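# Hang the upside-down beaker on the window-side drying rack

## Task

Pick up the beaker that stands inverted on the shelved bench beside the door, then slide it onto one of the pegs of the drying rack on the shelved bench beside the window, far enough that the peg alone supports it. The beaker must never touch the floor. It is glass, so a drop of more than a few centimetres or a hard knock breaks it, and either outcome is a failure. At the end, open the gripper and move the robot away. The robot must not tip over or be left leaning. The beaker has to stay hung once the robot no longer holds it.

## Robot and tools

ROBOT. A Hello Robot Stretch 4 with a single arm. It has an omni-wheel base, a lift that slides up a mast, a telescoping arm that reaches forward, a wrist with yaw, pitch and roll, and a two-finger gripper. It stands about 1.6 m tall. The base rim lies within 0.23 m of the base origin. The cameras are head_camera (420x560), head_left_camera and head_right_camera (fisheye, 420x672) and wrist_camera (616x392).

FRAMES. Base frame: origin on the floor beneath the base centre, x ahead, y to the left, z up. hand_pose is reported in this frame and is a point between the open fingertips; its printed value may be slightly off. With all wrist joints at 0, the hand axes line up with the base axes. Odometry frame: wherever the base frame was when the scene started. base_odometry counts wheel rotation only, so slipping shows up as travel. Heading runs from -3.142 to 3.142, positive to the left.

execute_actions(actions, cameras). actions is a list holding one action, or none; an empty list just returns the state and images. An action contains base, joints or both, and may add pace and contact_limits. Alternatively it contains only end_of_arm. Everything in one action starts at the same moment.
- base: exactly one relative move, measured from where the last reported state placed the base. translate_m is metres straight ahead (negative goes back), from -2 to 2. strafe_m is metres sideways, left positive, from -2 to 2. rotate_rad turns in place, counter-clockwise (left) positive, from -3.2 to 3.2.
- joints: absolute targets, keyed by name.
  - lift_m: 0 to 1.2 m.
  - arm_m: extension, 0 to 0.55 m.
  - wrist_yaw_rad: -1.134 to 4.276. 0 points ahead and positive turns left; 3.14 is folded back, and above 3.4 the arm may block it.
  - wrist_pitch_rad: -1.117 to 4.259. 0 is level and 1.57 points straight down.
  - wrist_roll_rad: -1.117 to 4.259. At 0 the fingers are level with each other; positive rolls clockwise as seen from behind.
  - gripper_m: fingertip gap in m, -0.038 to 0.141. Values below 0 press the tips together.
  A joint target outside its range is clipped and the result notes it. Any other bad value or unknown key rejects the whole call, and nothing moves.
- pace: "slow", "default", "fast" or "max". The base moves at up to 0.1, 0.3, 0.4 or 0.6 m/s and turns at up to 1, 2, 3 or 4 rad/s. When the lift is above 0.2 m, these speeds shrink, down to 0.3 m/s and 1 rad/s at 1.2 m.
- contact_limits: {"arm_m": value}, from 0 (gentlest) to 0.75 (firmest), default 0.5. It sets how hard the arm may push before it stops.
- end_of_arm: "enable_torque" switches back on any wrist or gripper motor that has shut itself off.
A single action runs for at most 15 s. A joint or base you omit may still be pushing toward an earlier target. cameras is a list of camera names or "all"; omitting it or passing null returns every camera, and [] returns none. The pictures line gives the order of the images.

wait(seconds): 0 to 10 s with no new command, then the same report as an empty action. zoom_image(camera, region): region is [x0, y0, x1, y1] in pixels of that camera's latest full image, with the origin at the top-left and a size of at most 504x504. read_manual(section): returns only licence text. finished_scene(scene): give the number of the current scene. It ends that scene permanently, and the result reports success.

RESULTS. base_status and joint_status give how each motion ended:
- done: it reached its target. For the base this only means the wheels turned fully.
- off_target: it stopped short and may still be pushing.
- contact_stop_at_<key>: it was blocked. The lift, arm or wheels go slack, so the lift can sag and the base can drift.
- limit_stop_at_<name>, with these special cases:
  - limit_stop_at_tilt: the robot leans over 6 degrees, and the lift, arm and wheels go slack.
  - limit_stop_at_own_body: a self-collision guard fired. It can happen with pitch below -0.2 together with roll below -0.4 or above 4. The joint can still move away from the body.
- time_out.
- torque_fault: a wrist or gripper motor went limp and needs enable_torque.
After a stop, that joint forgets its target. If a call reports a stop, your later calls in the same reply are skipped.

on_its_own lists things you did not command; its "held at" value is a held target, not a position. lidar_m gives 12 distances in m, one per 30-degree sector: the 1st is ahead, then counter-clockwise, so the 4th is left, the 7th behind and the 10th right. "-" means nothing was seen, or something is closer than 0.25 m. The lidar covers heights from about 0.15 m to the robot's height, so table tops appear. It misses glass such as the beaker, thin legs and much of what is behind the robot. wrist_depth_mm is a 7x7 grid of median depths in mm, 100 to 2000, read from the top left; glass is omitted and the robot's own parts appear. turned_by_wheels versus turned_by_imu: a gap above about 0.1 rad suggests a collision or slip, and the heading error is roughly their difference. base_tilt is in degrees, with forward and right positive. motor_effort is a percentage of the maximum, positive toward larger joint values, with the peak in brackets. Readings are noisy and carry small fixed offsets. For wheel_0, wheel_1 and wheel_2, positive effort turns the base right.

GRIPPING. Command a gripper_m below the object's width to squeeze it. A lower value grips harder and pulls the object in by up to about a third of the shortfall. A firm grip at a commanded value of 0 or above shows as a change in gripper_m effort; neither the reading nor done confirms a grip. If the fingertips snag on a surface, raise the lift.

STARTING. To unfold the wrist, send lift_m 0.4 and wrist_yaw_rad 0 together.

AVOID. Keep the beaker away from the floor, and never drop it or strike it against anything. Approach at "slow" with a low arm contact limit. Do not drive or turn with more than 1 kg held and arm_m above 0.2, and avoid pulling hard with the gripper raised; both risk tipping. A wrist pushed against something, or a level gripper holding over about 2 kg, causes torque_fault. Loose objects may get an occasional brief nudge. The robot keeps holding its last command while you think. Shorter robot motion time is better.

Each tool is called after "Emit:" by a JSON object that holds its "name" and its "arguments".

## Session

Emit:
{"name": "execute_actions", "arguments": {"actions": []}}

Scene clock: 0.00 s.
base_odometry: x=+0.000 y=+0.000 heading=+0.000 (m, m, rad; odometry frame)
turned_by_wheels: +0.000 (rad since the last result)
turned_by_imu: +0.000 (rad since the last result)
base_tilt: forward=+0.0 right=+0.8 (deg)
lidar_m: 1.36 1.41 2.15 1.53 1.58 1.87 1.75 1.82 1.23 1.12 1.16 1.48
base_status: not commanded
joint_positions: lift_m=+0.289 arm_m=-0.001 wrist_yaw_rad=+3.227 wrist_pitch_rad=-0.013 wrist_roll_rad=-0.010 gripper_m=+0.057
joint_status: not commanded
motor_effort: lift_m=+20 arm_m=+0 wrist_yaw_rad=-2 wrist_pitch_rad=-5 wrist_roll_rad=-1 gripper_m=-5 wheel_0=+0 wheel_1=+0 wheel_2=+0 (%)
hand_pose: x=-0.1246 y=+0.0624 z=+0.4707 quat_wxyz=(-0.043, +0.007, -0.005, +0.999) (m; base frame)
wrist_depth_mm: - 136 135 - - - - / - - 133 - - - - / - - 132 - - - - / - 112 132 - - - - / 139 135 - - - - - / 200 - 1708 - 210 1756 1661 / 193 1281 683 156 1138 1118 1182
pictures: head_camera, head_left_camera, head_right_camera, wrist_camera
Images, in order (width x height): head_camera 420x560, head_left_camera 420x672, head_right_camera 420x672, wrist_camera 616x392.

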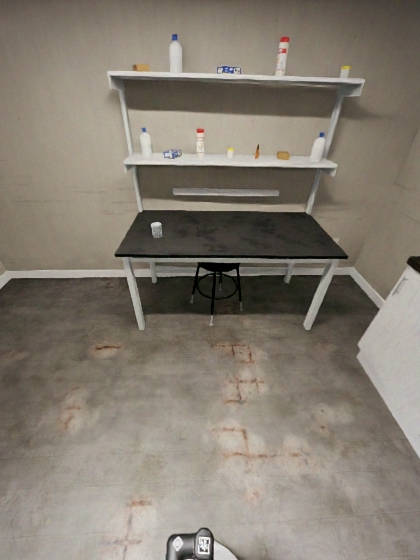

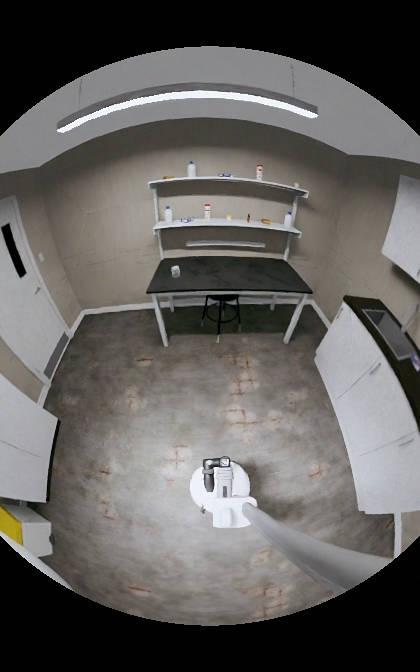

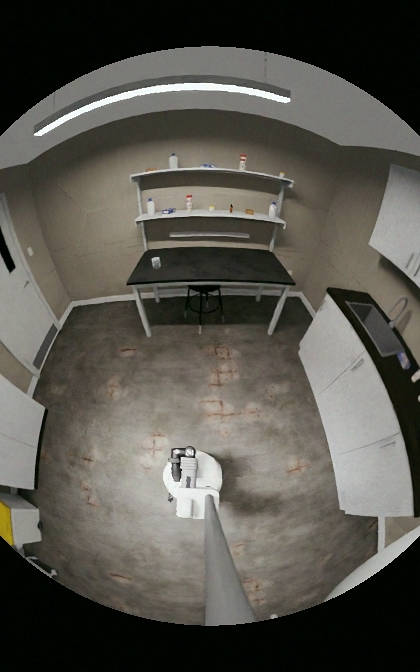

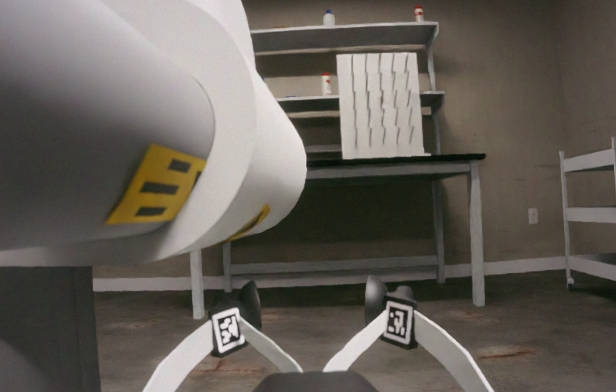

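Emit:
{"name": "zoom_image", "arguments": {"camera": "head_camera", "region": [100, 190, 240, 270]}}

Emit:
{"name": "zoom_image", "arguments": {"camera": "wrist_camera", "region": [300, 30, 500, 180]}}

Region (100, 190, 240, 270) of head_camera's 420x560 image, scaled by 3.600, with more detail than that image has; it fills the top 288 rows of this view, and the rest is white.

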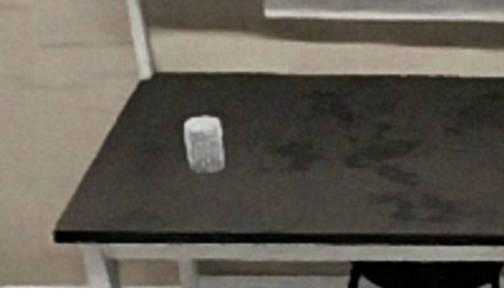

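Region (300, 30, 500, 180) of wrist_camera's 616x392 image, scaled by 2.520; it fills the top 378 rows of this view, and the rest is white.

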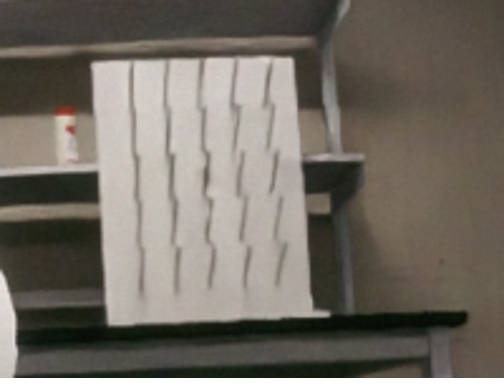

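Emit:
{"name": "execute_actions", "arguments": {"actions": [{"base": {"strafe_m": 0.48}, "joints": {"lift_m": 0.45, "wrist_yaw_rad": 0, "gripper_m": 0.14}, "pace": "max"}], "cameras": []}}

Emit:
{"name": "execute_actions", "arguments": {"actions": [{"base": {"translate_m": 0.95}, "joints": {"lift_m": 1.18, "wrist_pitch_rad": 1.57}, "pace": "max"}], "cameras": ["head_camera", "head_left_camera"]}}

Scene clock: 34.63 s.
base_odometry: x=+0.000 y=+0.480 heading=+0.000 (m, m, rad; odometry frame)
turned_by_wheels: +0.000 (rad since the last result)
turned_by_imu: -0.002 (rad since the last result)
base_tilt: forward=+0.1 right=+0.8 (deg)
lidar_m: 1.35 2.20 1.13 1.02 1.09 1.47 1.81 1.82 1.71 1.63 1.63 1.45
base_status: done
joint_positions: lift_m=+0.450 arm_m=-0.001 wrist_yaw_rad=+0.000 wrist_pitch_rad=-0.013 wrist_roll_rad=-0.010 gripper_m=+0.140
joint_status: all done
motor_effort: lift_m=+21(24) arm_m=+0(0) wrist_yaw_rad=-3(9) wrist_pitch_rad=-6(6) wrist_roll_rad=+0(1) gripper_m=-1(2) wheel_0=+2(14) wheel_1=-3(16) wheel_2=+0(0) (%)
hand_pose: x=+0.4588 y=-0.0873 z=+0.6320 quat_wxyz=(+1.000, -0.005, -0.007, +0.000) (m; base frame)
wrist_depth_mm: 1863 1921 1863 1921 - - - / 1863 1808 1921 1921 1983 - - / 1808 1863 1983 1808 1921 - - / 1863 1863 1921 1160 1863 - 1205 / 1808 1808 1808 1921 1921 - - / 1808 1863 1863 1863 1808 211 1921 / 1756 1576 1537 150 1499 1430 1537
pictures: none
No camera images: the call's "cameras" was empty. Leave "cameras" out to get every camera's image.

Scene clock: 38.03 s.
base_odometry: x=+0.950 y=+0.480 heading=+0.000 (m, m, rad; odometry frame)
turned_by_wheels: +0.000 (rad since the last result)
turned_by_imu: -0.003 (rad since the last result)
base_tilt: forward=+0.0 right=+0.7 (deg)
lidar_m: 0.40 0.42 1.55 1.57 1.30 1.48 3.66 2.84 1.67 1.52 0.63 0.42
base_status: done
joint_positions: lift_m=+1.180 arm_m=-0.001 wrist_yaw_rad=+0.000 wrist_pitch_rad=+1.570 wrist_roll_rad=-0.010 gripper_m=+0.140
joint_status: all done
motor_effort: lift_m=+21(23) arm_m=+0(0) wrist_yaw_rad=+0(2) wrist_pitch_rad=+1(4) wrist_roll_rad=-1(2) gripper_m=+0(1) wheel_0=+0(8) wheel_1=+1(7) wheel_2=+1(14) (%)
hand_pose: x=+0.1705 y=-0.0874 z=+1.0697 quat_wxyz=(+0.707, -0.004, +0.707, +0.003) (m; base frame)
wrist_depth_mm: 1308 535 535 535 535 525 530 / 1281 1308 691 1281 1308 1281 1255 / 1308 1281 1281 1308 1255 1255 1255 / 1281 1308 1281 1255 1308 1281 1281 / 1281 1281 1336 1042 1281 1255 1255 / 1281 1281 1042 1060 1255 211 1229 / 1308 1281 1281 151 1281 1255 1255
pictures: head_camera, head_left_camera
Images, in order (width x height): head_camera 420x560, head_left_camera 420x672.

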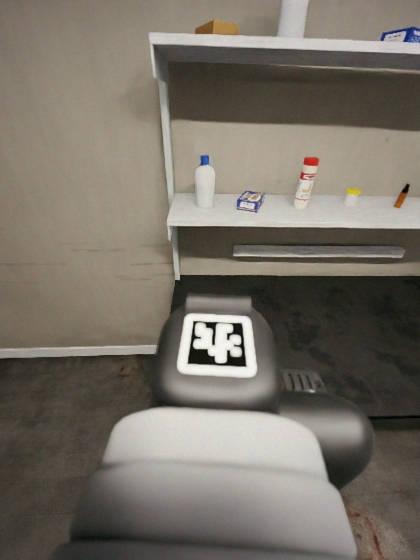

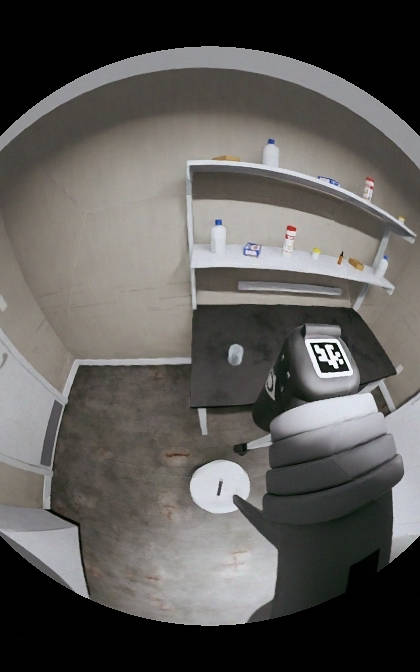

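Emit:
{"name": "execute_actions", "arguments": {"actions": [{"joints": {"arm_m": 0.4}, "pace": "max"}], "cameras": ["wrist_camera"]}}

Scene clock: 48.13 s.
base_odometry: x=+0.950 y=+0.480 heading=+0.000 (m, m, rad; odometry frame)
turned_by_wheels: +0.000 (rad since the last result)
turned_by_imu: -0.002 (rad since the last result)
base_tilt: forward=+0.1 right=+0.8 (deg)
lidar_m: 0.39 0.41 1.58 1.56 1.28 1.49 3.61 2.82 1.64 1.50 0.63 0.42
base_status: not commanded
joint_positions: lift_m=+1.180 arm_m=+0.399 wrist_yaw_rad=+0.000 wrist_pitch_rad=+1.570 wrist_roll_rad=-0.010 gripper_m=+0.140
joint_status: all done
motor_effort: lift_m=+21(21) arm_m=+7(6) wrist_yaw_rad=-1(4) wrist_pitch_rad=+2(2) wrist_roll_rad=-1(1) gripper_m=-2(3) wheel_0=+0(0) wheel_1=+1(2) wheel_2=+1(1) (%)
hand_pose: x=+0.5700 y=-0.0874 z=+1.0697 quat_wxyz=(+0.707, -0.004, +0.707, +0.004) (m; base frame)
wrist_depth_mm: 1078 535 539 530 525 521 521 / 1308 535 530 530 525 525 525 / 1308 530 535 525 525 530 525 / 1281 525 525 525 525 530 521 / 1281 525 525 525 525 530 525 / 1281 525 521 521 530 211 525 / 1255 1255 788 151 1255 1255 1255
pictures: wrist_camera
Images, in order (width x height): wrist_camera 616x392.

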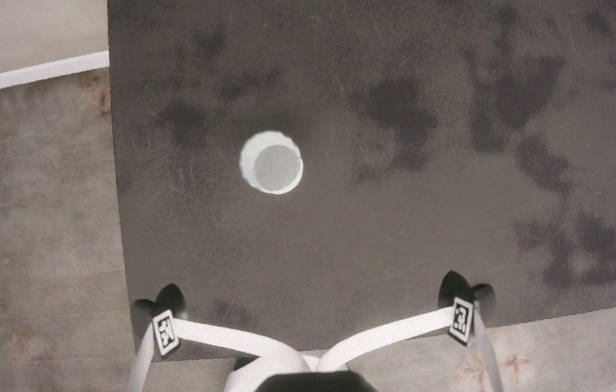

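Emit:
{"name": "execute_actions", "arguments": {"actions": [{"base": {"strafe_m": 0.04}, "joints": {"arm_m": 0.495, "lift_m": 1.02}, "pace": "fast"}], "cameras": ["wrist_camera"]}}

Scene clock: 58.60 s.
base_odometry: x=+0.950 y=+0.520 heading=+0.000 (m, m, rad; odometry frame)
turned_by_wheels: +0.000 (rad since the last result)
turned_by_imu: -0.002 (rad since the last result)
base_tilt: forward=+0.1 right=+0.7 (deg)
lidar_m: 0.40 0.43 1.59 1.52 1.24 1.48 3.06 2.82 1.69 1.56 0.61 0.43
base_status: done
joint_positions: lift_m=+1.020 arm_m=+0.494 wrist_yaw_rad=+0.000 wrist_pitch_rad=+1.570 wrist_roll_rad=-0.010 gripper_m=+0.140
joint_status: all done
motor_effort: lift_m=+18(19) arm_m=+7(7) wrist_yaw_rad=-2(0) wrist_pitch_rad=+1(0) wrist_roll_rad=-1(1) gripper_m=-1(1) wheel_0=-3(10) wheel_1=+2(11) wheel_2=+0(0) (%)
hand_pose: x=+0.6650 y=-0.0874 z=+0.9099 quat_wxyz=(+0.707, -0.004, +0.707, +0.004) (m; base frame)
wrist_depth_mm: 820 368 373 370 368 366 366 / 1025 368 370 370 370 366 366 / 1138 370 366 368 368 364 366 / 1138 370 370 368 368 368 366 / 1118 368 366 364 364 366 364 / 1118 370 366 366 364 212 362 / 1118 368 368 151 362 366 359
pictures: wrist_camera
Images, in order (width x height): wrist_camera 616x392.

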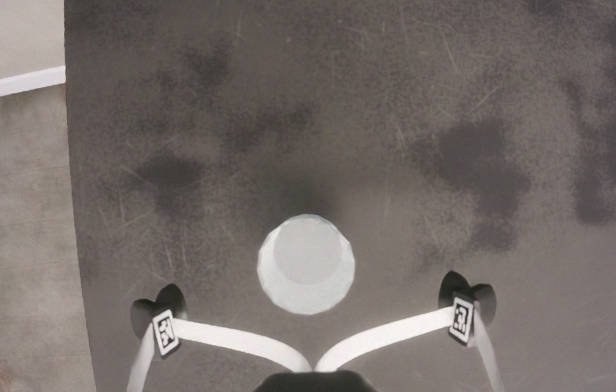

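Emit:
{"name": "execute_actions", "arguments": {"actions": [{"joints": {"arm_m": 0.505, "lift_m": 0.94}}], "cameras": ["wrist_camera"]}}

Emit:
{"name": "execute_actions", "arguments": {"actions": [{"joints": {"gripper_m": 0.03}}], "cameras": ["wrist_camera", "head_camera"]}}

Scene clock: 64.80 s.
base_odometry: x=+0.950 y=+0.520 heading=+0.000 (m, m, rad; odometry frame)
turned_by_wheels: +0.000 (rad since the last result)
turned_by_imu: -0.001 (rad since the last result)
base_tilt: forward=+0.1 right=+0.7 (deg)
lidar_m: 0.40 0.42 1.60 1.52 1.26 1.48 3.06 2.85 1.69 1.57 0.61 0.44
base_status: not commanded
joint_positions: lift_m=+0.940 arm_m=+0.504 wrist_yaw_rad=+0.000 wrist_pitch_rad=+1.570 wrist_roll_rad=-0.010 gripper_m=+0.140
joint_status: all done
motor_effort: lift_m=+18(16) arm_m=+7(5) wrist_yaw_rad=-1(2) wrist_pitch_rad=+1(2) wrist_roll_rad=-1(1) gripper_m=+0(1) wheel_0=-3(3) wheel_1=+2(2) wheel_2=+0(0) (%)
hand_pose: x=+0.6749 y=-0.0874 z=+0.8299 quat_wxyz=(+0.707, -0.004, +0.707, +0.004) (m; base frame)
wrist_depth_mm: 291 293 290 287 290 290 287 / 290 290 287 289 287 289 286 / 290 290 289 287 289 286 286 / 289 290 289 287 287 285 287 / 289 287 286 287 285 285 285 / 289 287 289 287 287 212 285 / 287 286 285 151 283 282 282
pictures: wrist_camera
Images, in order (width x height): wrist_camera 616x392.

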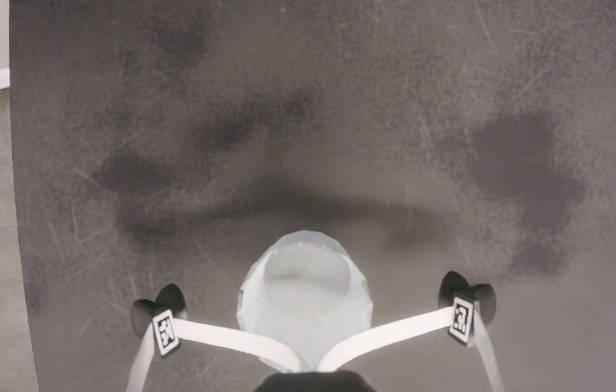

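Scene clock: 66.90 s.
base_odometry: x=+0.950 y=+0.520 heading=+0.000 (m, m, rad; odometry frame)
turned_by_wheels: +0.000 (rad since the last result)
turned_by_imu: -0.001 (rad since the last result)
base_tilt: forward=+0.1 right=+0.8 (deg)
lidar_m: 0.39 0.44 1.56 1.51 1.26 1.46 3.05 2.84 1.69 1.54 0.62 0.43
base_status: not commanded
joint_positions: lift_m=+0.940 arm_m=+0.504 wrist_yaw_rad=+0.000 wrist_pitch_rad=+1.570 wrist_roll_rad=-0.010 gripper_m=+0.030
joint_status: all done
motor_effort: lift_m=+18(18) arm_m=+7(7) wrist_yaw_rad=-2(1) wrist_pitch_rad=+2(1) wrist_roll_rad=-1(1) gripper_m=-18(17) wheel_0=-3(3) wheel_1=+3(2) wheel_2=+0(0) (%)
hand_pose: x=+0.6749 y=-0.0874 z=+0.8299 quat_wxyz=(+0.707, -0.004, +0.707, +0.004) (m; base frame)
wrist_depth_mm: 290 290 289 289 287 287 287 / 289 290 289 289 289 287 286 / 290 289 290 289 287 286 287 / 290 287 289 286 287 285 285 / 287 289 286 289 285 283 285 / 287 287 285 285 207 282 285 / 286 287 243 285 285 283 283
pictures: head_camera, wrist_camera
Images, in order (width x height): head_camera 420x560, wrist_camera 616x392.

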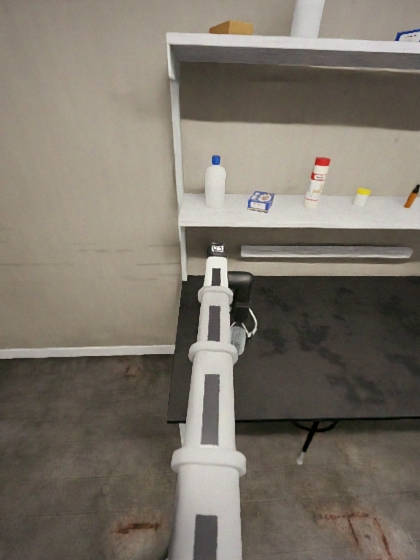

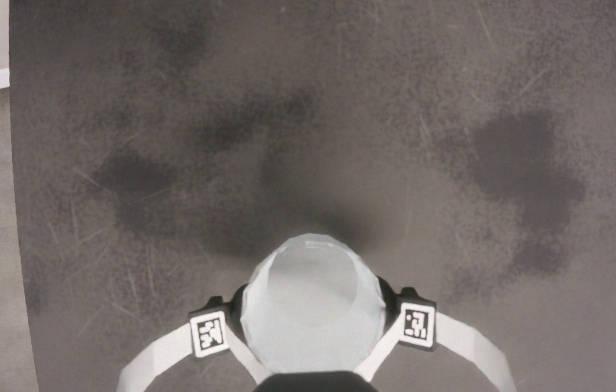

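Emit:
{"name": "execute_actions", "arguments": {"actions": [{"joints": {"lift_m": 1.0}}], "cameras": []}}

Emit:
{"name": "execute_actions", "arguments": {"actions": [{"joints": {"arm_m": 0.0}, "pace": "fast"}], "cameras": []}}

Emit:
{"name": "execute_actions", "arguments": {"actions": [{"base": {"rotate_rad": 3.14}, "pace": "default"}], "cameras": ["head_left_camera", "head_right_camera", "wrist_camera"]}}

Scene clock: 75.23 s.
base_odometry: x=+0.950 y=+0.520 heading=+0.000 (m, m, rad; odometry frame)
turned_by_wheels: +0.000 (rad since the last result)
turned_by_imu: -0.001 (rad since the last result)
base_tilt: forward=+0.0 right=+0.8 (deg)
lidar_m: 0.39 0.43 1.56 1.52 1.24 1.47 3.09 2.87 1.64 1.54 0.63 0.43
base_status: not commanded
joint_positions: lift_m=+1.000 arm_m=+0.504 wrist_yaw_rad=+0.000 wrist_pitch_rad=+1.570 wrist_roll_rad=-0.010 gripper_m=+0.030
joint_status: all done
motor_effort: lift_m=+23(25) arm_m=+7(7) wrist_yaw_rad=+0(1) wrist_pitch_rad=+1(1) wrist_roll_rad=-1(1) gripper_m=-21(19) wheel_0=-4(3) wheel_1=+2(2) wheel_2=+0(0) (%)
hand_pose: x=+0.6749 y=-0.0874 z=+0.8895 quat_wxyz=(+0.707, -0.004, +0.707, +0.004) (m; base frame)
wrist_depth_mm: 351 351 351 349 349 345 347 / 349 347 347 347 347 349 347 / 351 349 351 347 347 345 343 / 1098 347 349 345 347 347 345 / 1098 347 345 345 345 342 345 / 1118 343 347 343 208 343 343 / 1098 347 272 345 342 343 342
pictures: none
No camera images: the call's "cameras" was empty. Leave "cameras" out to get every camera's image.

Scene clock: 77.37 s.
base_odometry: x=+0.950 y=+0.520 heading=+0.000 (m, m, rad; odometry frame)
turned_by_wheels: +0.000 (rad since the last result)
turned_by_imu: -0.001 (rad since the last result)
base_tilt: forward=+0.0 right=+0.8 (deg)
lidar_m: 0.39 0.44 1.60 1.52 1.25 1.46 3.09 2.88 1.72 1.57 0.63 0.41
base_status: not commanded
joint_positions: lift_m=+1.000 arm_m=+0.001 wrist_yaw_rad=+0.000 wrist_pitch_rad=+1.570 wrist_roll_rad=-0.010 gripper_m=+0.030
joint_status: all done
motor_effort: lift_m=+23(23) arm_m=-7(8) wrist_yaw_rad=-1(0) wrist_pitch_rad=+0(0) wrist_roll_rad=-1(1) gripper_m=-20(18) wheel_0=-3(3) wheel_1=+2(2) wheel_2=+0(0) (%)
hand_pose: x=+0.1723 y=-0.0874 z=+0.8895 quat_wxyz=(+0.707, -0.003, +0.707, +0.003) (m; base frame)
wrist_depth_mm: 1098 362 559 1078 1118 1098 1118 / 1098 1098 931 1118 1078 1098 1098 / 1118 1098 1098 1138 1118 1098 1098 / 1098 1118 1098 1118 1078 1098 1098 / 1118 1098 891 891 1098 1098 1098 / 1098 1098 891 878 206 1078 1060 / 1098 1118 544 891 1078 1098 1078
pictures: none
No camera images: the call's "cameras" was empty. Leave "cameras" out to get every camera's image.

Scene clock: 80.60 s.
base_odometry: x=+0.950 y=+0.520 heading=+3.140 (m, m, rad; odometry frame)
turned_by_wheels: +3.140 (rad since the last result)
turned_by_imu: +3.084 (rad since the last result)
base_tilt: forward=+0.1 right=+0.8 (deg)
lidar_m: 2.71 2.80 1.70 1.57 0.65 0.41 0.38 1.23 1.57 1.52 1.25 1.48
base_status: done
joint_positions: lift_m=+1.000 arm_m=+0.001 wrist_yaw_rad=+0.000 wrist_pitch_rad=+1.570 wrist_roll_rad=-0.010 gripper_m=+0.030
joint_status: not commanded
motor_effort: lift_m=+22(23) arm_m=-7(7) wrist_yaw_rad=-1(1) wrist_pitch_rad=+1(0) wrist_roll_rad=-1(1) gripper_m=-20(19) wheel_0=-4(7) wheel_1=-2(8) wheel_2=-1(7) (%)
hand_pose: x=+0.1724 y=-0.0874 z=+0.8896 quat_wxyz=(+0.707, -0.003, +0.707, +0.003) (m; base frame)
wrist_depth_mm: 1118 1138 1098 1118 1118 1118 1098 / 1098 1078 1138 1118 1098 1098 1098 / 1098 1118 1118 1098 1098 1098 1118 / 1098 1118 1118 1118 1098 1098 1098 / 1098 1098 904 891 1118 1078 1118 / 1098 1098 891 891 208 1098 1118 / 1098 1138 539 891 1078 1098 1078
pictures: head_left_camera, head_right_camera, wrist_camera
Images, in order (width x height): head_left_camera 420x672, head_right_camera 420x672, wrist_camera 616x392.

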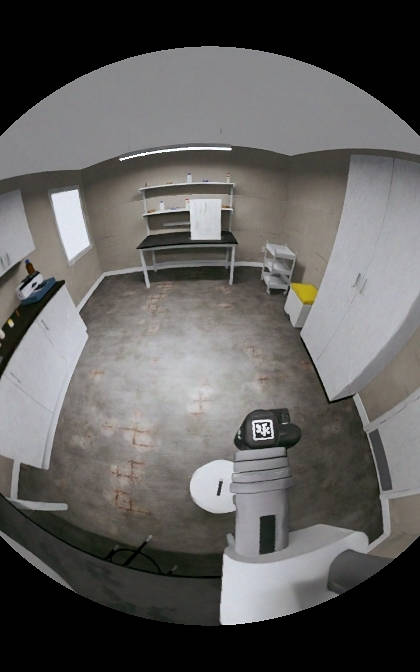

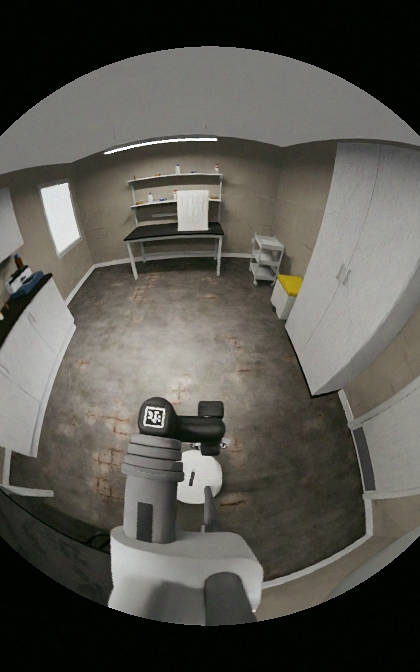

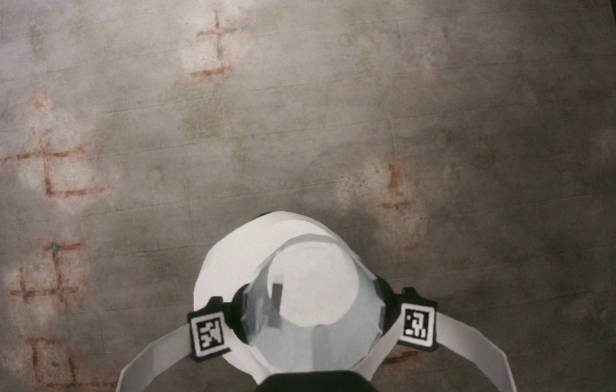

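Emit:
{"name": "execute_actions", "arguments": {"actions": [{"base": {"rotate_rad": 0.065}}], "cameras": []}}

Emit:
{"name": "execute_actions", "arguments": {"actions": [{"base": {"translate_m": 2.0}, "joints": {"wrist_pitch_rad": 0.6}, "pace": "max"}], "cameras": ["head_camera", "head_left_camera", "wrist_camera"]}}

Scene clock: 91.70 s.
base_odometry: x=+0.950 y=+0.520 heading=-3.079 (m, m, rad; odometry frame)
turned_by_wheels: +0.065 (rad since the last result)
turned_by_imu: +0.062 (rad since the last result)
base_tilt: forward=+0.1 right=+0.8 (deg)
lidar_m: 2.71 2.31 1.66 1.59 0.61 0.45 0.38 1.24 1.58 1.54 1.24 1.54
base_status: done
joint_positions: lift_m=+1.000 arm_m=+0.001 wrist_yaw_rad=+0.000 wrist_pitch_rad=+1.570 wrist_roll_rad=-0.010 gripper_m=+0.030
joint_status: not commanded
motor_effort: lift_m=+22(22) arm_m=-7(7) wrist_yaw_rad=-1(1) wrist_pitch_rad=+1(1) wrist_roll_rad=-1(1) gripper_m=-20(21) wheel_0=-2(6) wheel_1=-2(9) wheel_2=+0(5) (%)
hand_pose: x=+0.1724 y=-0.0874 z=+0.8896 quat_wxyz=(+0.707, -0.003, +0.707, +0.003) (m; base frame)
wrist_depth_mm: 1118 1118 1118 1098 1118 1078 1138 / 1138 1118 1118 1118 1078 1098 1098 / 1138 1118 1118 1098 1098 1098 1098 / 1098 1138 1078 1118 1118 1098 1098 / 1098 1098 878 891 1098 1098 1098 / 1078 1098 878 878 208 1098 1078 / 1098 1098 544 878 1098 1098 1098
pictures: none
No camera images: the call's "cameras" was empty. Leave "cameras" out to get every camera's image.

Scene clock: 98.73 s.
base_odometry: x=-1.046 y=+0.394 heading=-3.079 (m, m, rad; odometry frame)
turned_by_wheels: +0.000 (rad since the last result)
turned_by_imu: -0.007 (rad since the last result)
base_tilt: forward=+0.1 right=+0.8 (deg)
lidar_m: 0.69 0.74 1.06 1.67 1.69 2.28 2.64 1.57 1.17 1.08 1.03 0.75
base_status: done
joint_positions: lift_m=+1.000 arm_m=+0.001 wrist_yaw_rad=+0.000 wrist_pitch_rad=+0.603 wrist_roll_rad=-0.010 gripper_m=+0.030
joint_status: all done
motor_effort: lift_m=+22(22) arm_m=-7(7) wrist_yaw_rad=-2(1) wrist_pitch_rad=-8(12) wrist_roll_rad=-1(1) gripper_m=-20(19) wheel_0=+2(7) wheel_1=+2(7) wheel_2=+0(11) (%)
hand_pose: x=+0.4096 y=-0.0874 z=+1.0144 quat_wxyz=(+0.955, -0.005, +0.297, +0.001) (m; base frame)
wrist_depth_mm: 1182 691 683 683 1182 1229 1205 / 1229 1118 732 741 1281 1308 1336 / 1078 976 809 809 946 1430 1430 / 820 798 750 750 741 809 1618 / 668 661 661 668 668 691 1618 / 1499 1464 213 1464 207 1336 1397 / 1308 1229 723 1281 1182 878 1229
pictures: head_camera, head_left_camera, wrist_camera
Images, in order (width x height): head_camera 420x560, head_left_camera 420x672, wrist_camera 616x392.

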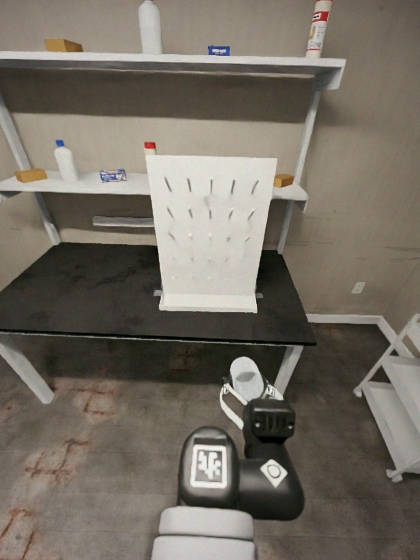

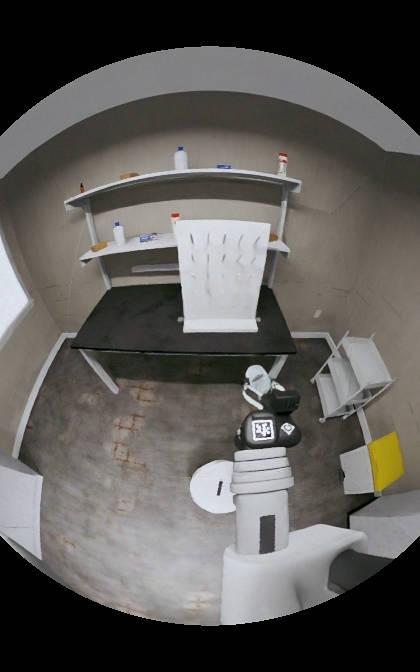

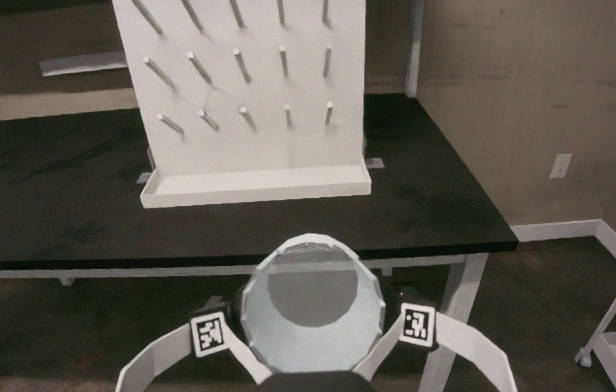

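Emit:
{"name": "execute_actions", "arguments": {"actions": [{"base": {"translate_m": 0.2}, "joints": {"wrist_pitch_rad": 0.55, "lift_m": 1.1}}], "cameras": ["head_camera", "wrist_camera"]}}

Scene clock: 129.20 s.
base_odometry: x=-1.246 y=+0.382 heading=-3.078 (m, m, rad; odometry frame)
turned_by_wheels: +0.000 (rad since the last result)
turned_by_imu: -0.002 (rad since the last result)
base_tilt: forward=+0.1 right=+0.8 (deg)
lidar_m: 0.53 0.55 0.78 2.20 1.74 2.31 2.89 1.55 1.13 1.09 0.97 0.56
base_status: done
joint_positions: lift_m=+1.100 arm_m=+0.001 wrist_yaw_rad=+0.000 wrist_pitch_rad=+0.553 wrist_roll_rad=-0.010 gripper_m=+0.030
joint_status: all done
motor_effort: lift_m=+23(23) arm_m=-7(7) wrist_yaw_rad=-2(1) wrist_pitch_rad=-8(13) wrist_roll_rad=-1(1) gripper_m=-20(16) wheel_0=+2(6) wheel_1=+2(7) wheel_2=+2(13) (%)
hand_pose: x=+0.4175 y=-0.0874 z=+1.1264 quat_wxyz=(+0.962, -0.005, +0.273, +0.001) (m; base frame)
wrist_depth_mm: 492 492 500 500 668 991 1008 / 1008 525 530 535 991 1098 1098 / 1118 564 574 580 1138 1205 1182 / 1098 621 621 627 960 1281 1308 / 854 699 683 691 759 1397 1430 / 699 683 213 676 206 676 1576 / 609 574 384 597 564 539 1397
pictures: head_camera, wrist_camera
Images, in order (width x height): head_camera 420x560, wrist_camera 616x392.

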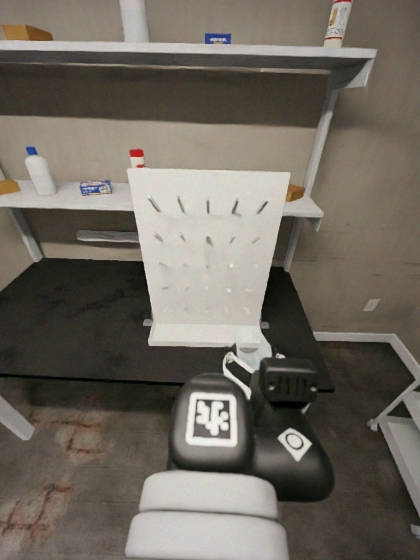

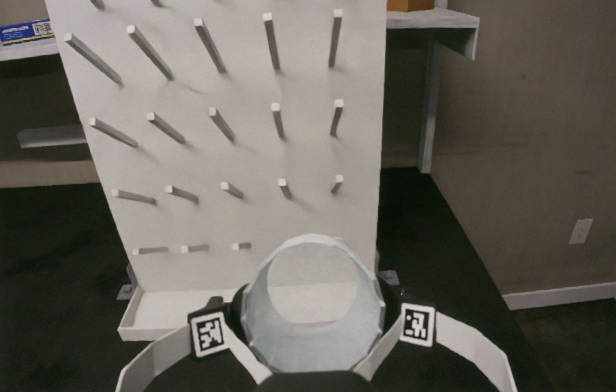

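Emit:
{"name": "execute_actions", "arguments": {"actions": [{"base": {"strafe_m": -0.04}, "joints": {"arm_m": 0.13, "lift_m": 1.09}}], "cameras": ["head_camera", "wrist_camera"]}}

Scene clock: 143.20 s.
base_odometry: x=-1.248 y=+0.421 heading=-3.078 (m, m, rad; odometry frame)
turned_by_wheels: +0.000 (rad since the last result)
turned_by_imu: -0.001 (rad since the last result)
base_tilt: forward=+0.1 right=+0.8 (deg)
lidar_m: 0.52 0.52 0.74 2.25 1.79 2.35 3.38 1.52 1.10 1.02 0.92 0.55
base_status: done
joint_positions: lift_m=+1.090 arm_m=+0.129 wrist_yaw_rad=+0.000 wrist_pitch_rad=+0.553 wrist_roll_rad=-0.010 gripper_m=+0.030
joint_status: all done
motor_effort: lift_m=+18(23) arm_m=+7(6) wrist_yaw_rad=-2(0) wrist_pitch_rad=-8(8) wrist_roll_rad=-1(1) gripper_m=-20(20) wheel_0=+3(10) wheel_1=-2(8) wheel_2=+1(2) (%)
hand_pose: x=+0.5451 y=-0.0874 z=+1.1168 quat_wxyz=(+0.962, -0.005, +0.273, +0.001) (m; base frame)
wrist_depth_mm: 370 373 382 382 559 715 891 / 397 402 407 413 946 960 960 / 430 433 436 445 1008 1025 1060 / 469 473 480 484 991 1160 1160 / 521 525 525 535 788 1229 1255 / 668 569 213 591 206 699 1430 / 603 554 379 574 544 539 1336
pictures: head_camera, wrist_camera
Images, in order (width x height): head_camera 420x560, wrist_camera 616x392.

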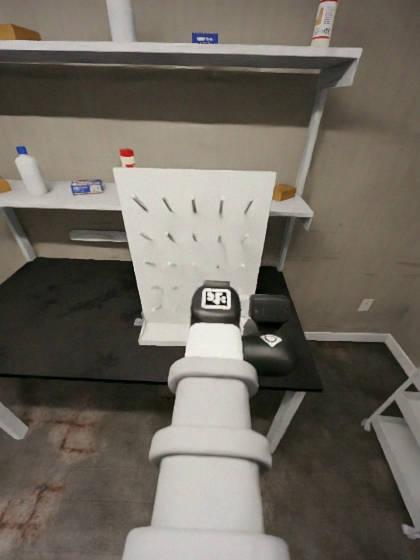

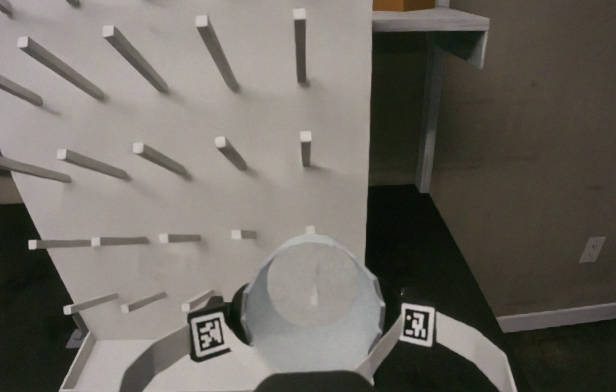

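Emit:
{"name": "execute_actions", "arguments": {"actions": [{"joints": {"arm_m": 0.215, "lift_m": 1.048}}], "cameras": ["wrist_camera"]}}

Scene clock: 155.90 s.
base_odometry: x=-1.248 y=+0.421 heading=-3.078 (m, m, rad; odometry frame)
turned_by_wheels: +0.000 (rad since the last result)
turned_by_imu: -0.001 (rad since the last result)
base_tilt: forward=+0.0 right=+0.8 (deg)
lidar_m: 0.50 0.55 0.75 2.22 1.79 2.34 3.37 1.48 1.10 1.05 0.92 0.54
base_status: not commanded
joint_positions: lift_m=+1.048 arm_m=+0.214 wrist_yaw_rad=+0.000 wrist_pitch_rad=+0.553 wrist_roll_rad=-0.010 gripper_m=+0.030
joint_status: all done
motor_effort: lift_m=+18(17) arm_m=+7(8) wrist_yaw_rad=-1(0) wrist_pitch_rad=-8(7) wrist_roll_rad=-1(1) gripper_m=-14(16) wheel_0=+3(3) wheel_1=-2(2) wheel_2=+1(1) (%)
hand_pose: x=+0.6301 y=-0.0874 z=+1.0749 quat_wxyz=(+0.962, -0.005, +0.273, +0.001) (m; base frame)
wrist_depth_mm: 297 298 303 306 798 676 831 / 317 324 329 329 854 891 891 / 342 343 349 355 854 976 946 / 375 377 384 392 866 1042 1078 / 404 410 418 424 699 1118 1160 / 449 452 213 473 207 615 1308 / 508 492 351 504 504 488 1308
pictures: wrist_camera
Images, in order (width x height): wrist_camera 616x392.

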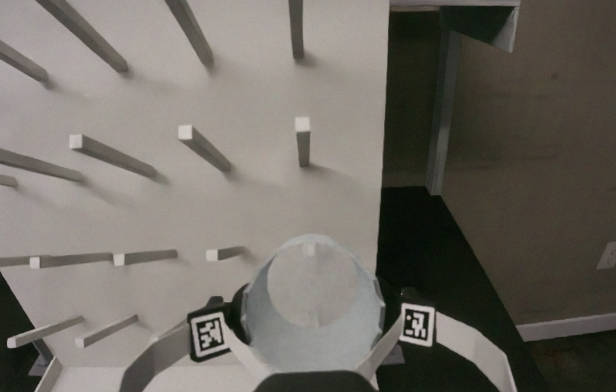

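Emit:
{"name": "execute_actions", "arguments": {"actions": [{"joints": {"arm_m": 0.275, "lift_m": 1.02}, "pace": "slow", "contact_limits": {"arm_m": 0.2}}], "cameras": ["wrist_camera"]}}

Scene clock: 164.47 s.
base_odometry: x=-1.248 y=+0.421 heading=-3.078 (m, m, rad; odometry frame)
turned_by_wheels: +0.000 (rad since the last result)
turned_by_imu: -0.002 (rad since the last result)
base_tilt: forward=+0.1 right=+0.8 (deg)
lidar_m: 0.51 0.54 0.75 2.20 1.79 2.37 3.33 1.49 1.11 1.05 0.93 0.54
base_status: not commanded
joint_positions: lift_m=+1.020 arm_m=+0.274 wrist_yaw_rad=+0.000 wrist_pitch_rad=+0.553 wrist_roll_rad=-0.010 gripper_m=+0.030
joint_status: all done
motor_effort: lift_m=+18(17) arm_m=+7(12) wrist_yaw_rad=-1(9) wrist_pitch_rad=-7(18) wrist_roll_rad=-1(1) gripper_m=-21(21) wheel_0=+2(3) wheel_1=-1(2) wheel_2=+1(2) (%)
contact_limits: arm_m 0.2
hand_pose: x=+0.6902 y=-0.0874 z=+1.0470 quat_wxyz=(+0.962, -0.005, +0.273, +0.001) (m; base frame)
wrist_depth_mm: 243 246 250 254 262 723 778 / 260 264 267 270 279 809 820 / 274 282 287 289 304 878 904 / 307 310 314 317 778 960 991 / 334 336 340 349 634 1008 1098 / 377 377 213 384 208 564 1229 / 404 377 241 415 433 462 1255
pictures: wrist_camera
Images, in order (width x height): wrist_camera 616x392.

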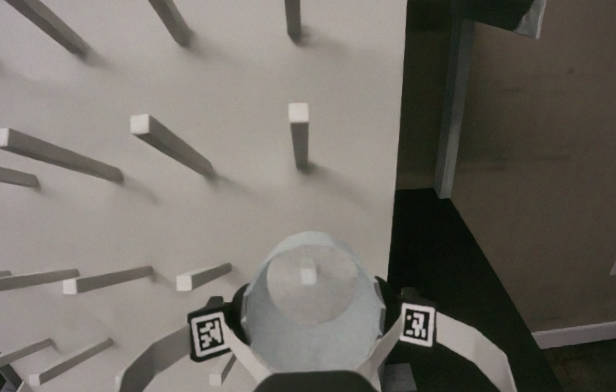

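Emit:
{"name": "execute_actions", "arguments": {"actions": [{"joints": {"arm_m": 0.325, "lift_m": 0.99}, "pace": "slow", "contact_limits": {"arm_m": 0.2}}], "cameras": ["wrist_camera", "head_right_camera"]}}

Scene clock: 171.63 s.
base_odometry: x=-1.248 y=+0.422 heading=-3.079 (m, m, rad; odometry frame)
turned_by_wheels: -0.001 (rad since the last result)
turned_by_imu: +0.006 (rad since the last result)
base_tilt: forward=+0.0 right=+0.8 (deg)
lidar_m: 0.52 0.55 0.75 2.13 1.78 2.36 2.80 1.51 1.10 1.04 0.91 0.55
base_status: not commanded
joint_positions: lift_m=+0.990 arm_m=+0.323 wrist_yaw_rad=-0.012 wrist_pitch_rad=+0.552 wrist_roll_rad=-0.010 gripper_m=+0.030
joint_status: all done
on_its_own: wrist_yaw_rad is at rest, and its effort (+32) is outside its rest range (-13 to +13)
motor_effort: lift_m=+17(15) arm_m=+13(14) wrist_yaw_rad=+32(32) wrist_pitch_rad=-5(10) wrist_roll_rad=-1(1) gripper_m=-14(20) wheel_0=+2(2) wheel_1=+0(1) wheel_2=-9(9) (%)
contact_limits: arm_m 0.2
hand_pose: x=+0.7382 y=-0.0903 z=+1.0171 quat_wxyz=(+0.962, -0.003, +0.273, -0.004) (m; base frame)
wrist_depth_mm: 204 206 208 210 215 732 741 / 213 217 223 224 230 778 788 / 231 232 240 241 251 831 854 / 255 257 262 266 273 917 946 / 281 283 285 290 304 668 1025 / 303 306 212 320 217 530 1138 / 342 336 309 349 357 301 469
pictures: head_right_camera, wrist_camera
Images, in order (width x height): head_right_camera 420x672, wrist_camera 616x392.

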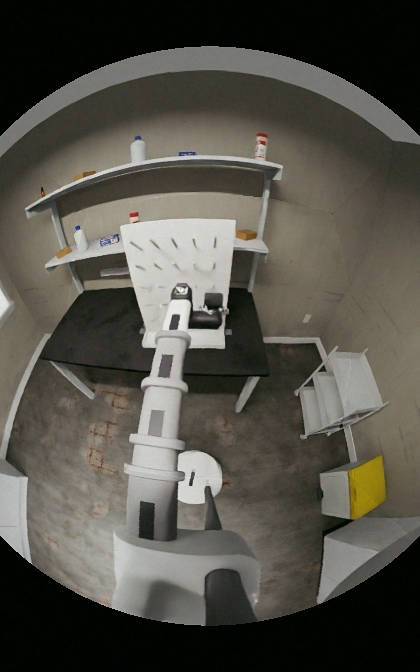

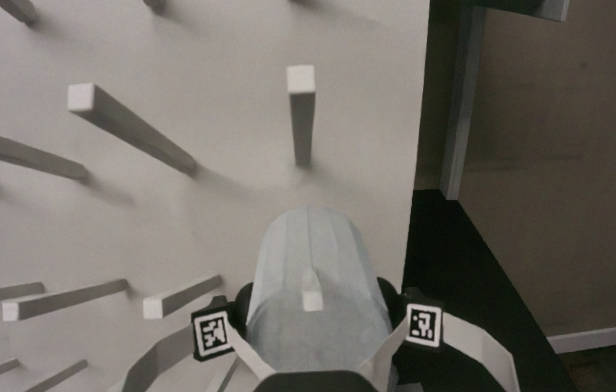

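Emit:
{"name": "execute_actions", "arguments": {"actions": [{"joints": {"gripper_m": 0.085}, "pace": "slow"}], "cameras": ["wrist_camera"]}}

Scene clock: 178.30 s.
base_odometry: x=-1.248 y=+0.422 heading=-3.078 (m, m, rad; odometry frame)
turned_by_wheels: +0.000 (rad since the last result)
turned_by_imu: -0.001 (rad since the last result)
base_tilt: forward=+0.0 right=+0.8 (deg)
lidar_m: 0.50 0.56 0.76 2.18 1.80 2.39 3.37 1.50 1.10 1.02 0.93 0.57
base_status: not commanded
joint_positions: lift_m=+0.990 arm_m=+0.324 wrist_yaw_rad=-0.004 wrist_pitch_rad=+0.553 wrist_roll_rad=-0.010 gripper_m=+0.085
joint_status: all done
motor_effort: lift_m=+17(17) arm_m=+8(13) wrist_yaw_rad=+9(32) wrist_pitch_rad=-8(17) wrist_roll_rad=-1(1) gripper_m=-2(12) wheel_0=+2(2) wheel_1=+0(1) wheel_2=-4(9) (%)
hand_pose: x=+0.7397 y=-0.0884 z=+1.0169 quat_wxyz=(+0.962, -0.004, +0.273, +0.000) (m; base frame)
wrist_depth_mm: 202 203 206 209 208 707 723 / 212 213 220 220 224 759 778 / 227 230 237 240 244 831 842 / 255 256 258 263 268 917 946 / 278 281 285 287 294 654 1025 / 296 312 218 315 214 521 1098 / 340 334 310 156 366 442 455
pictures: wrist_camera
Images, in order (width x height): wrist_camera 616x392.

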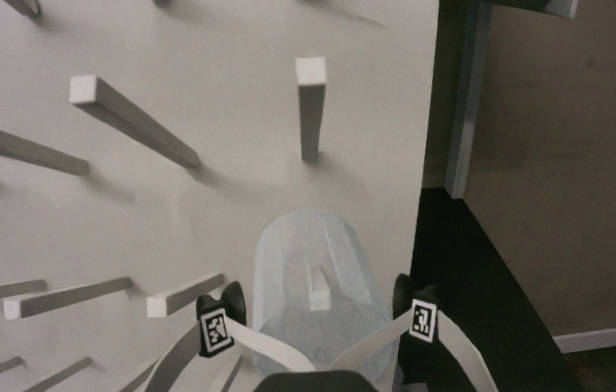

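Retract along the axis.

Emit:
{"name": "execute_actions", "arguments": {"actions": [{"joints": {"arm_m": 0.2, "lift_m": 1.05}, "pace": "slow"}], "cameras": ["wrist_camera"]}}

Scene clock: 184.50 s.
base_odometry: x=-1.248 y=+0.422 heading=-3.078 (m, m, rad; odometry frame)
turned_by_wheels: +0.000 (rad since the last result)
turned_by_imu: -0.002 (rad since the last result)
base_tilt: forward=+0.0 right=+0.8 (deg)
lidar_m: 0.50 0.55 0.70 2.13 1.80 2.37 3.34 1.50 1.06 1.03 0.91 0.54
base_status: not commanded
joint_positions: lift_m=+1.050 arm_m=+0.201 wrist_yaw_rad=+0.000 wrist_pitch_rad=+0.552 wrist_roll_rad=-0.010 gripper_m=+0.085
joint_status: all done
motor_effort: lift_m=+23(25) arm_m=-7(7) wrist_yaw_rad=-3(12) wrist_pitch_rad=-3(14) wrist_roll_rad=-1(1) gripper_m=-3(1) wheel_0=+2(1) wheel_1=+0(0) wheel_2=-1(4) (%)
hand_pose: x=+0.6179 y=-0.0875 z=+1.0768 quat_wxyz=(+0.962, -0.005, +0.272, +0.001) (m; base frame)
wrist_depth_mm: 309 310 315 319 330 676 831 / 330 336 342 343 854 891 891 / 355 359 362 368 931 946 960 / 392 397 399 399 831 1060 1060 / 421 424 439 439 707 1078 1160 / 469 473 357 488 213 603 1336 / 525 521 512 151 517 508 1308
pictures: wrist_camera
Images, in order (width x height): wrist_camera 616x392.

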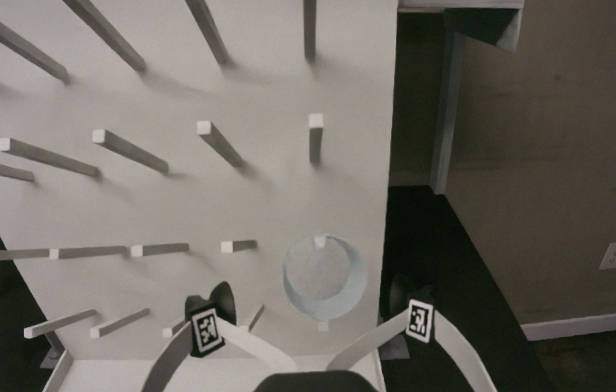

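The beaker is hanging on the peg. I'll retract the arm fully and end the scene.

Emit:
{"name": "execute_actions", "arguments": {"actions": [{"joints": {"arm_m": 0.0}, "pace": "fast"}], "cameras": ["wrist_camera"]}}

Emit:
{"name": "finished_scene", "arguments": {"scene": 1}}

Scene clock: 190.63 s.
base_odometry: x=-1.248 y=+0.422 heading=-3.078 (m, m, rad; odometry frame)
turned_by_wheels: +0.000 (rad since the last result)
turned_by_imu: -0.002 (rad since the last result)
base_tilt: forward=+0.1 right=+0.8 (deg)
lidar_m: 0.51 0.55 0.76 2.12 1.79 2.40 3.39 1.49 1.09 1.05 0.89 0.54
base_status: not commanded
joint_positions: lift_m=+1.050 arm_m=+0.001 wrist_yaw_rad=+0.000 wrist_pitch_rad=+0.552 wrist_roll_rad=-0.010 gripper_m=+0.085
joint_status: all done
motor_effort: lift_m=+23(23) arm_m=-7(7) wrist_yaw_rad=-1(3) wrist_pitch_rad=-5(5) wrist_roll_rad=+0(0) gripper_m=-2(4) wheel_0=+1(1) wheel_1=+0(0) wheel_2=-1(1) (%)
hand_pose: x=+0.4178 y=-0.0875 z=+1.0767 quat_wxyz=(+0.962, -0.005, +0.273, +0.001) (m; base frame)
wrist_depth_mm: 492 496 500 508 991 1042 1025 / 535 521 535 539 1078 1098 1098 / 1160 564 574 580 1138 1205 1182 / 991 627 627 634 904 1255 1281 / 768 699 683 683 732 1336 1430 / 640 609 585 597 214 609 1464 / 559 539 517 151 517 508 1308
pictures: wrist_camera
Images, in order (width x height): wrist_camera 616x392.

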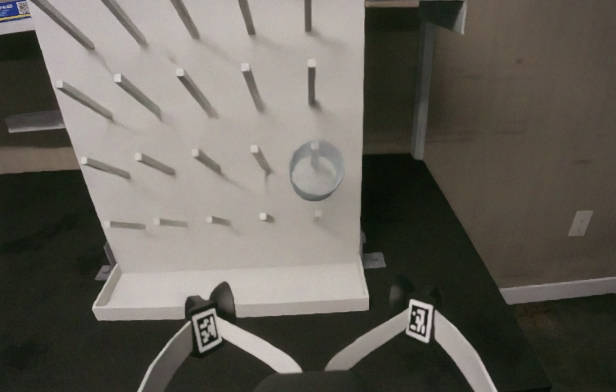

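The scene is finished: the task was done.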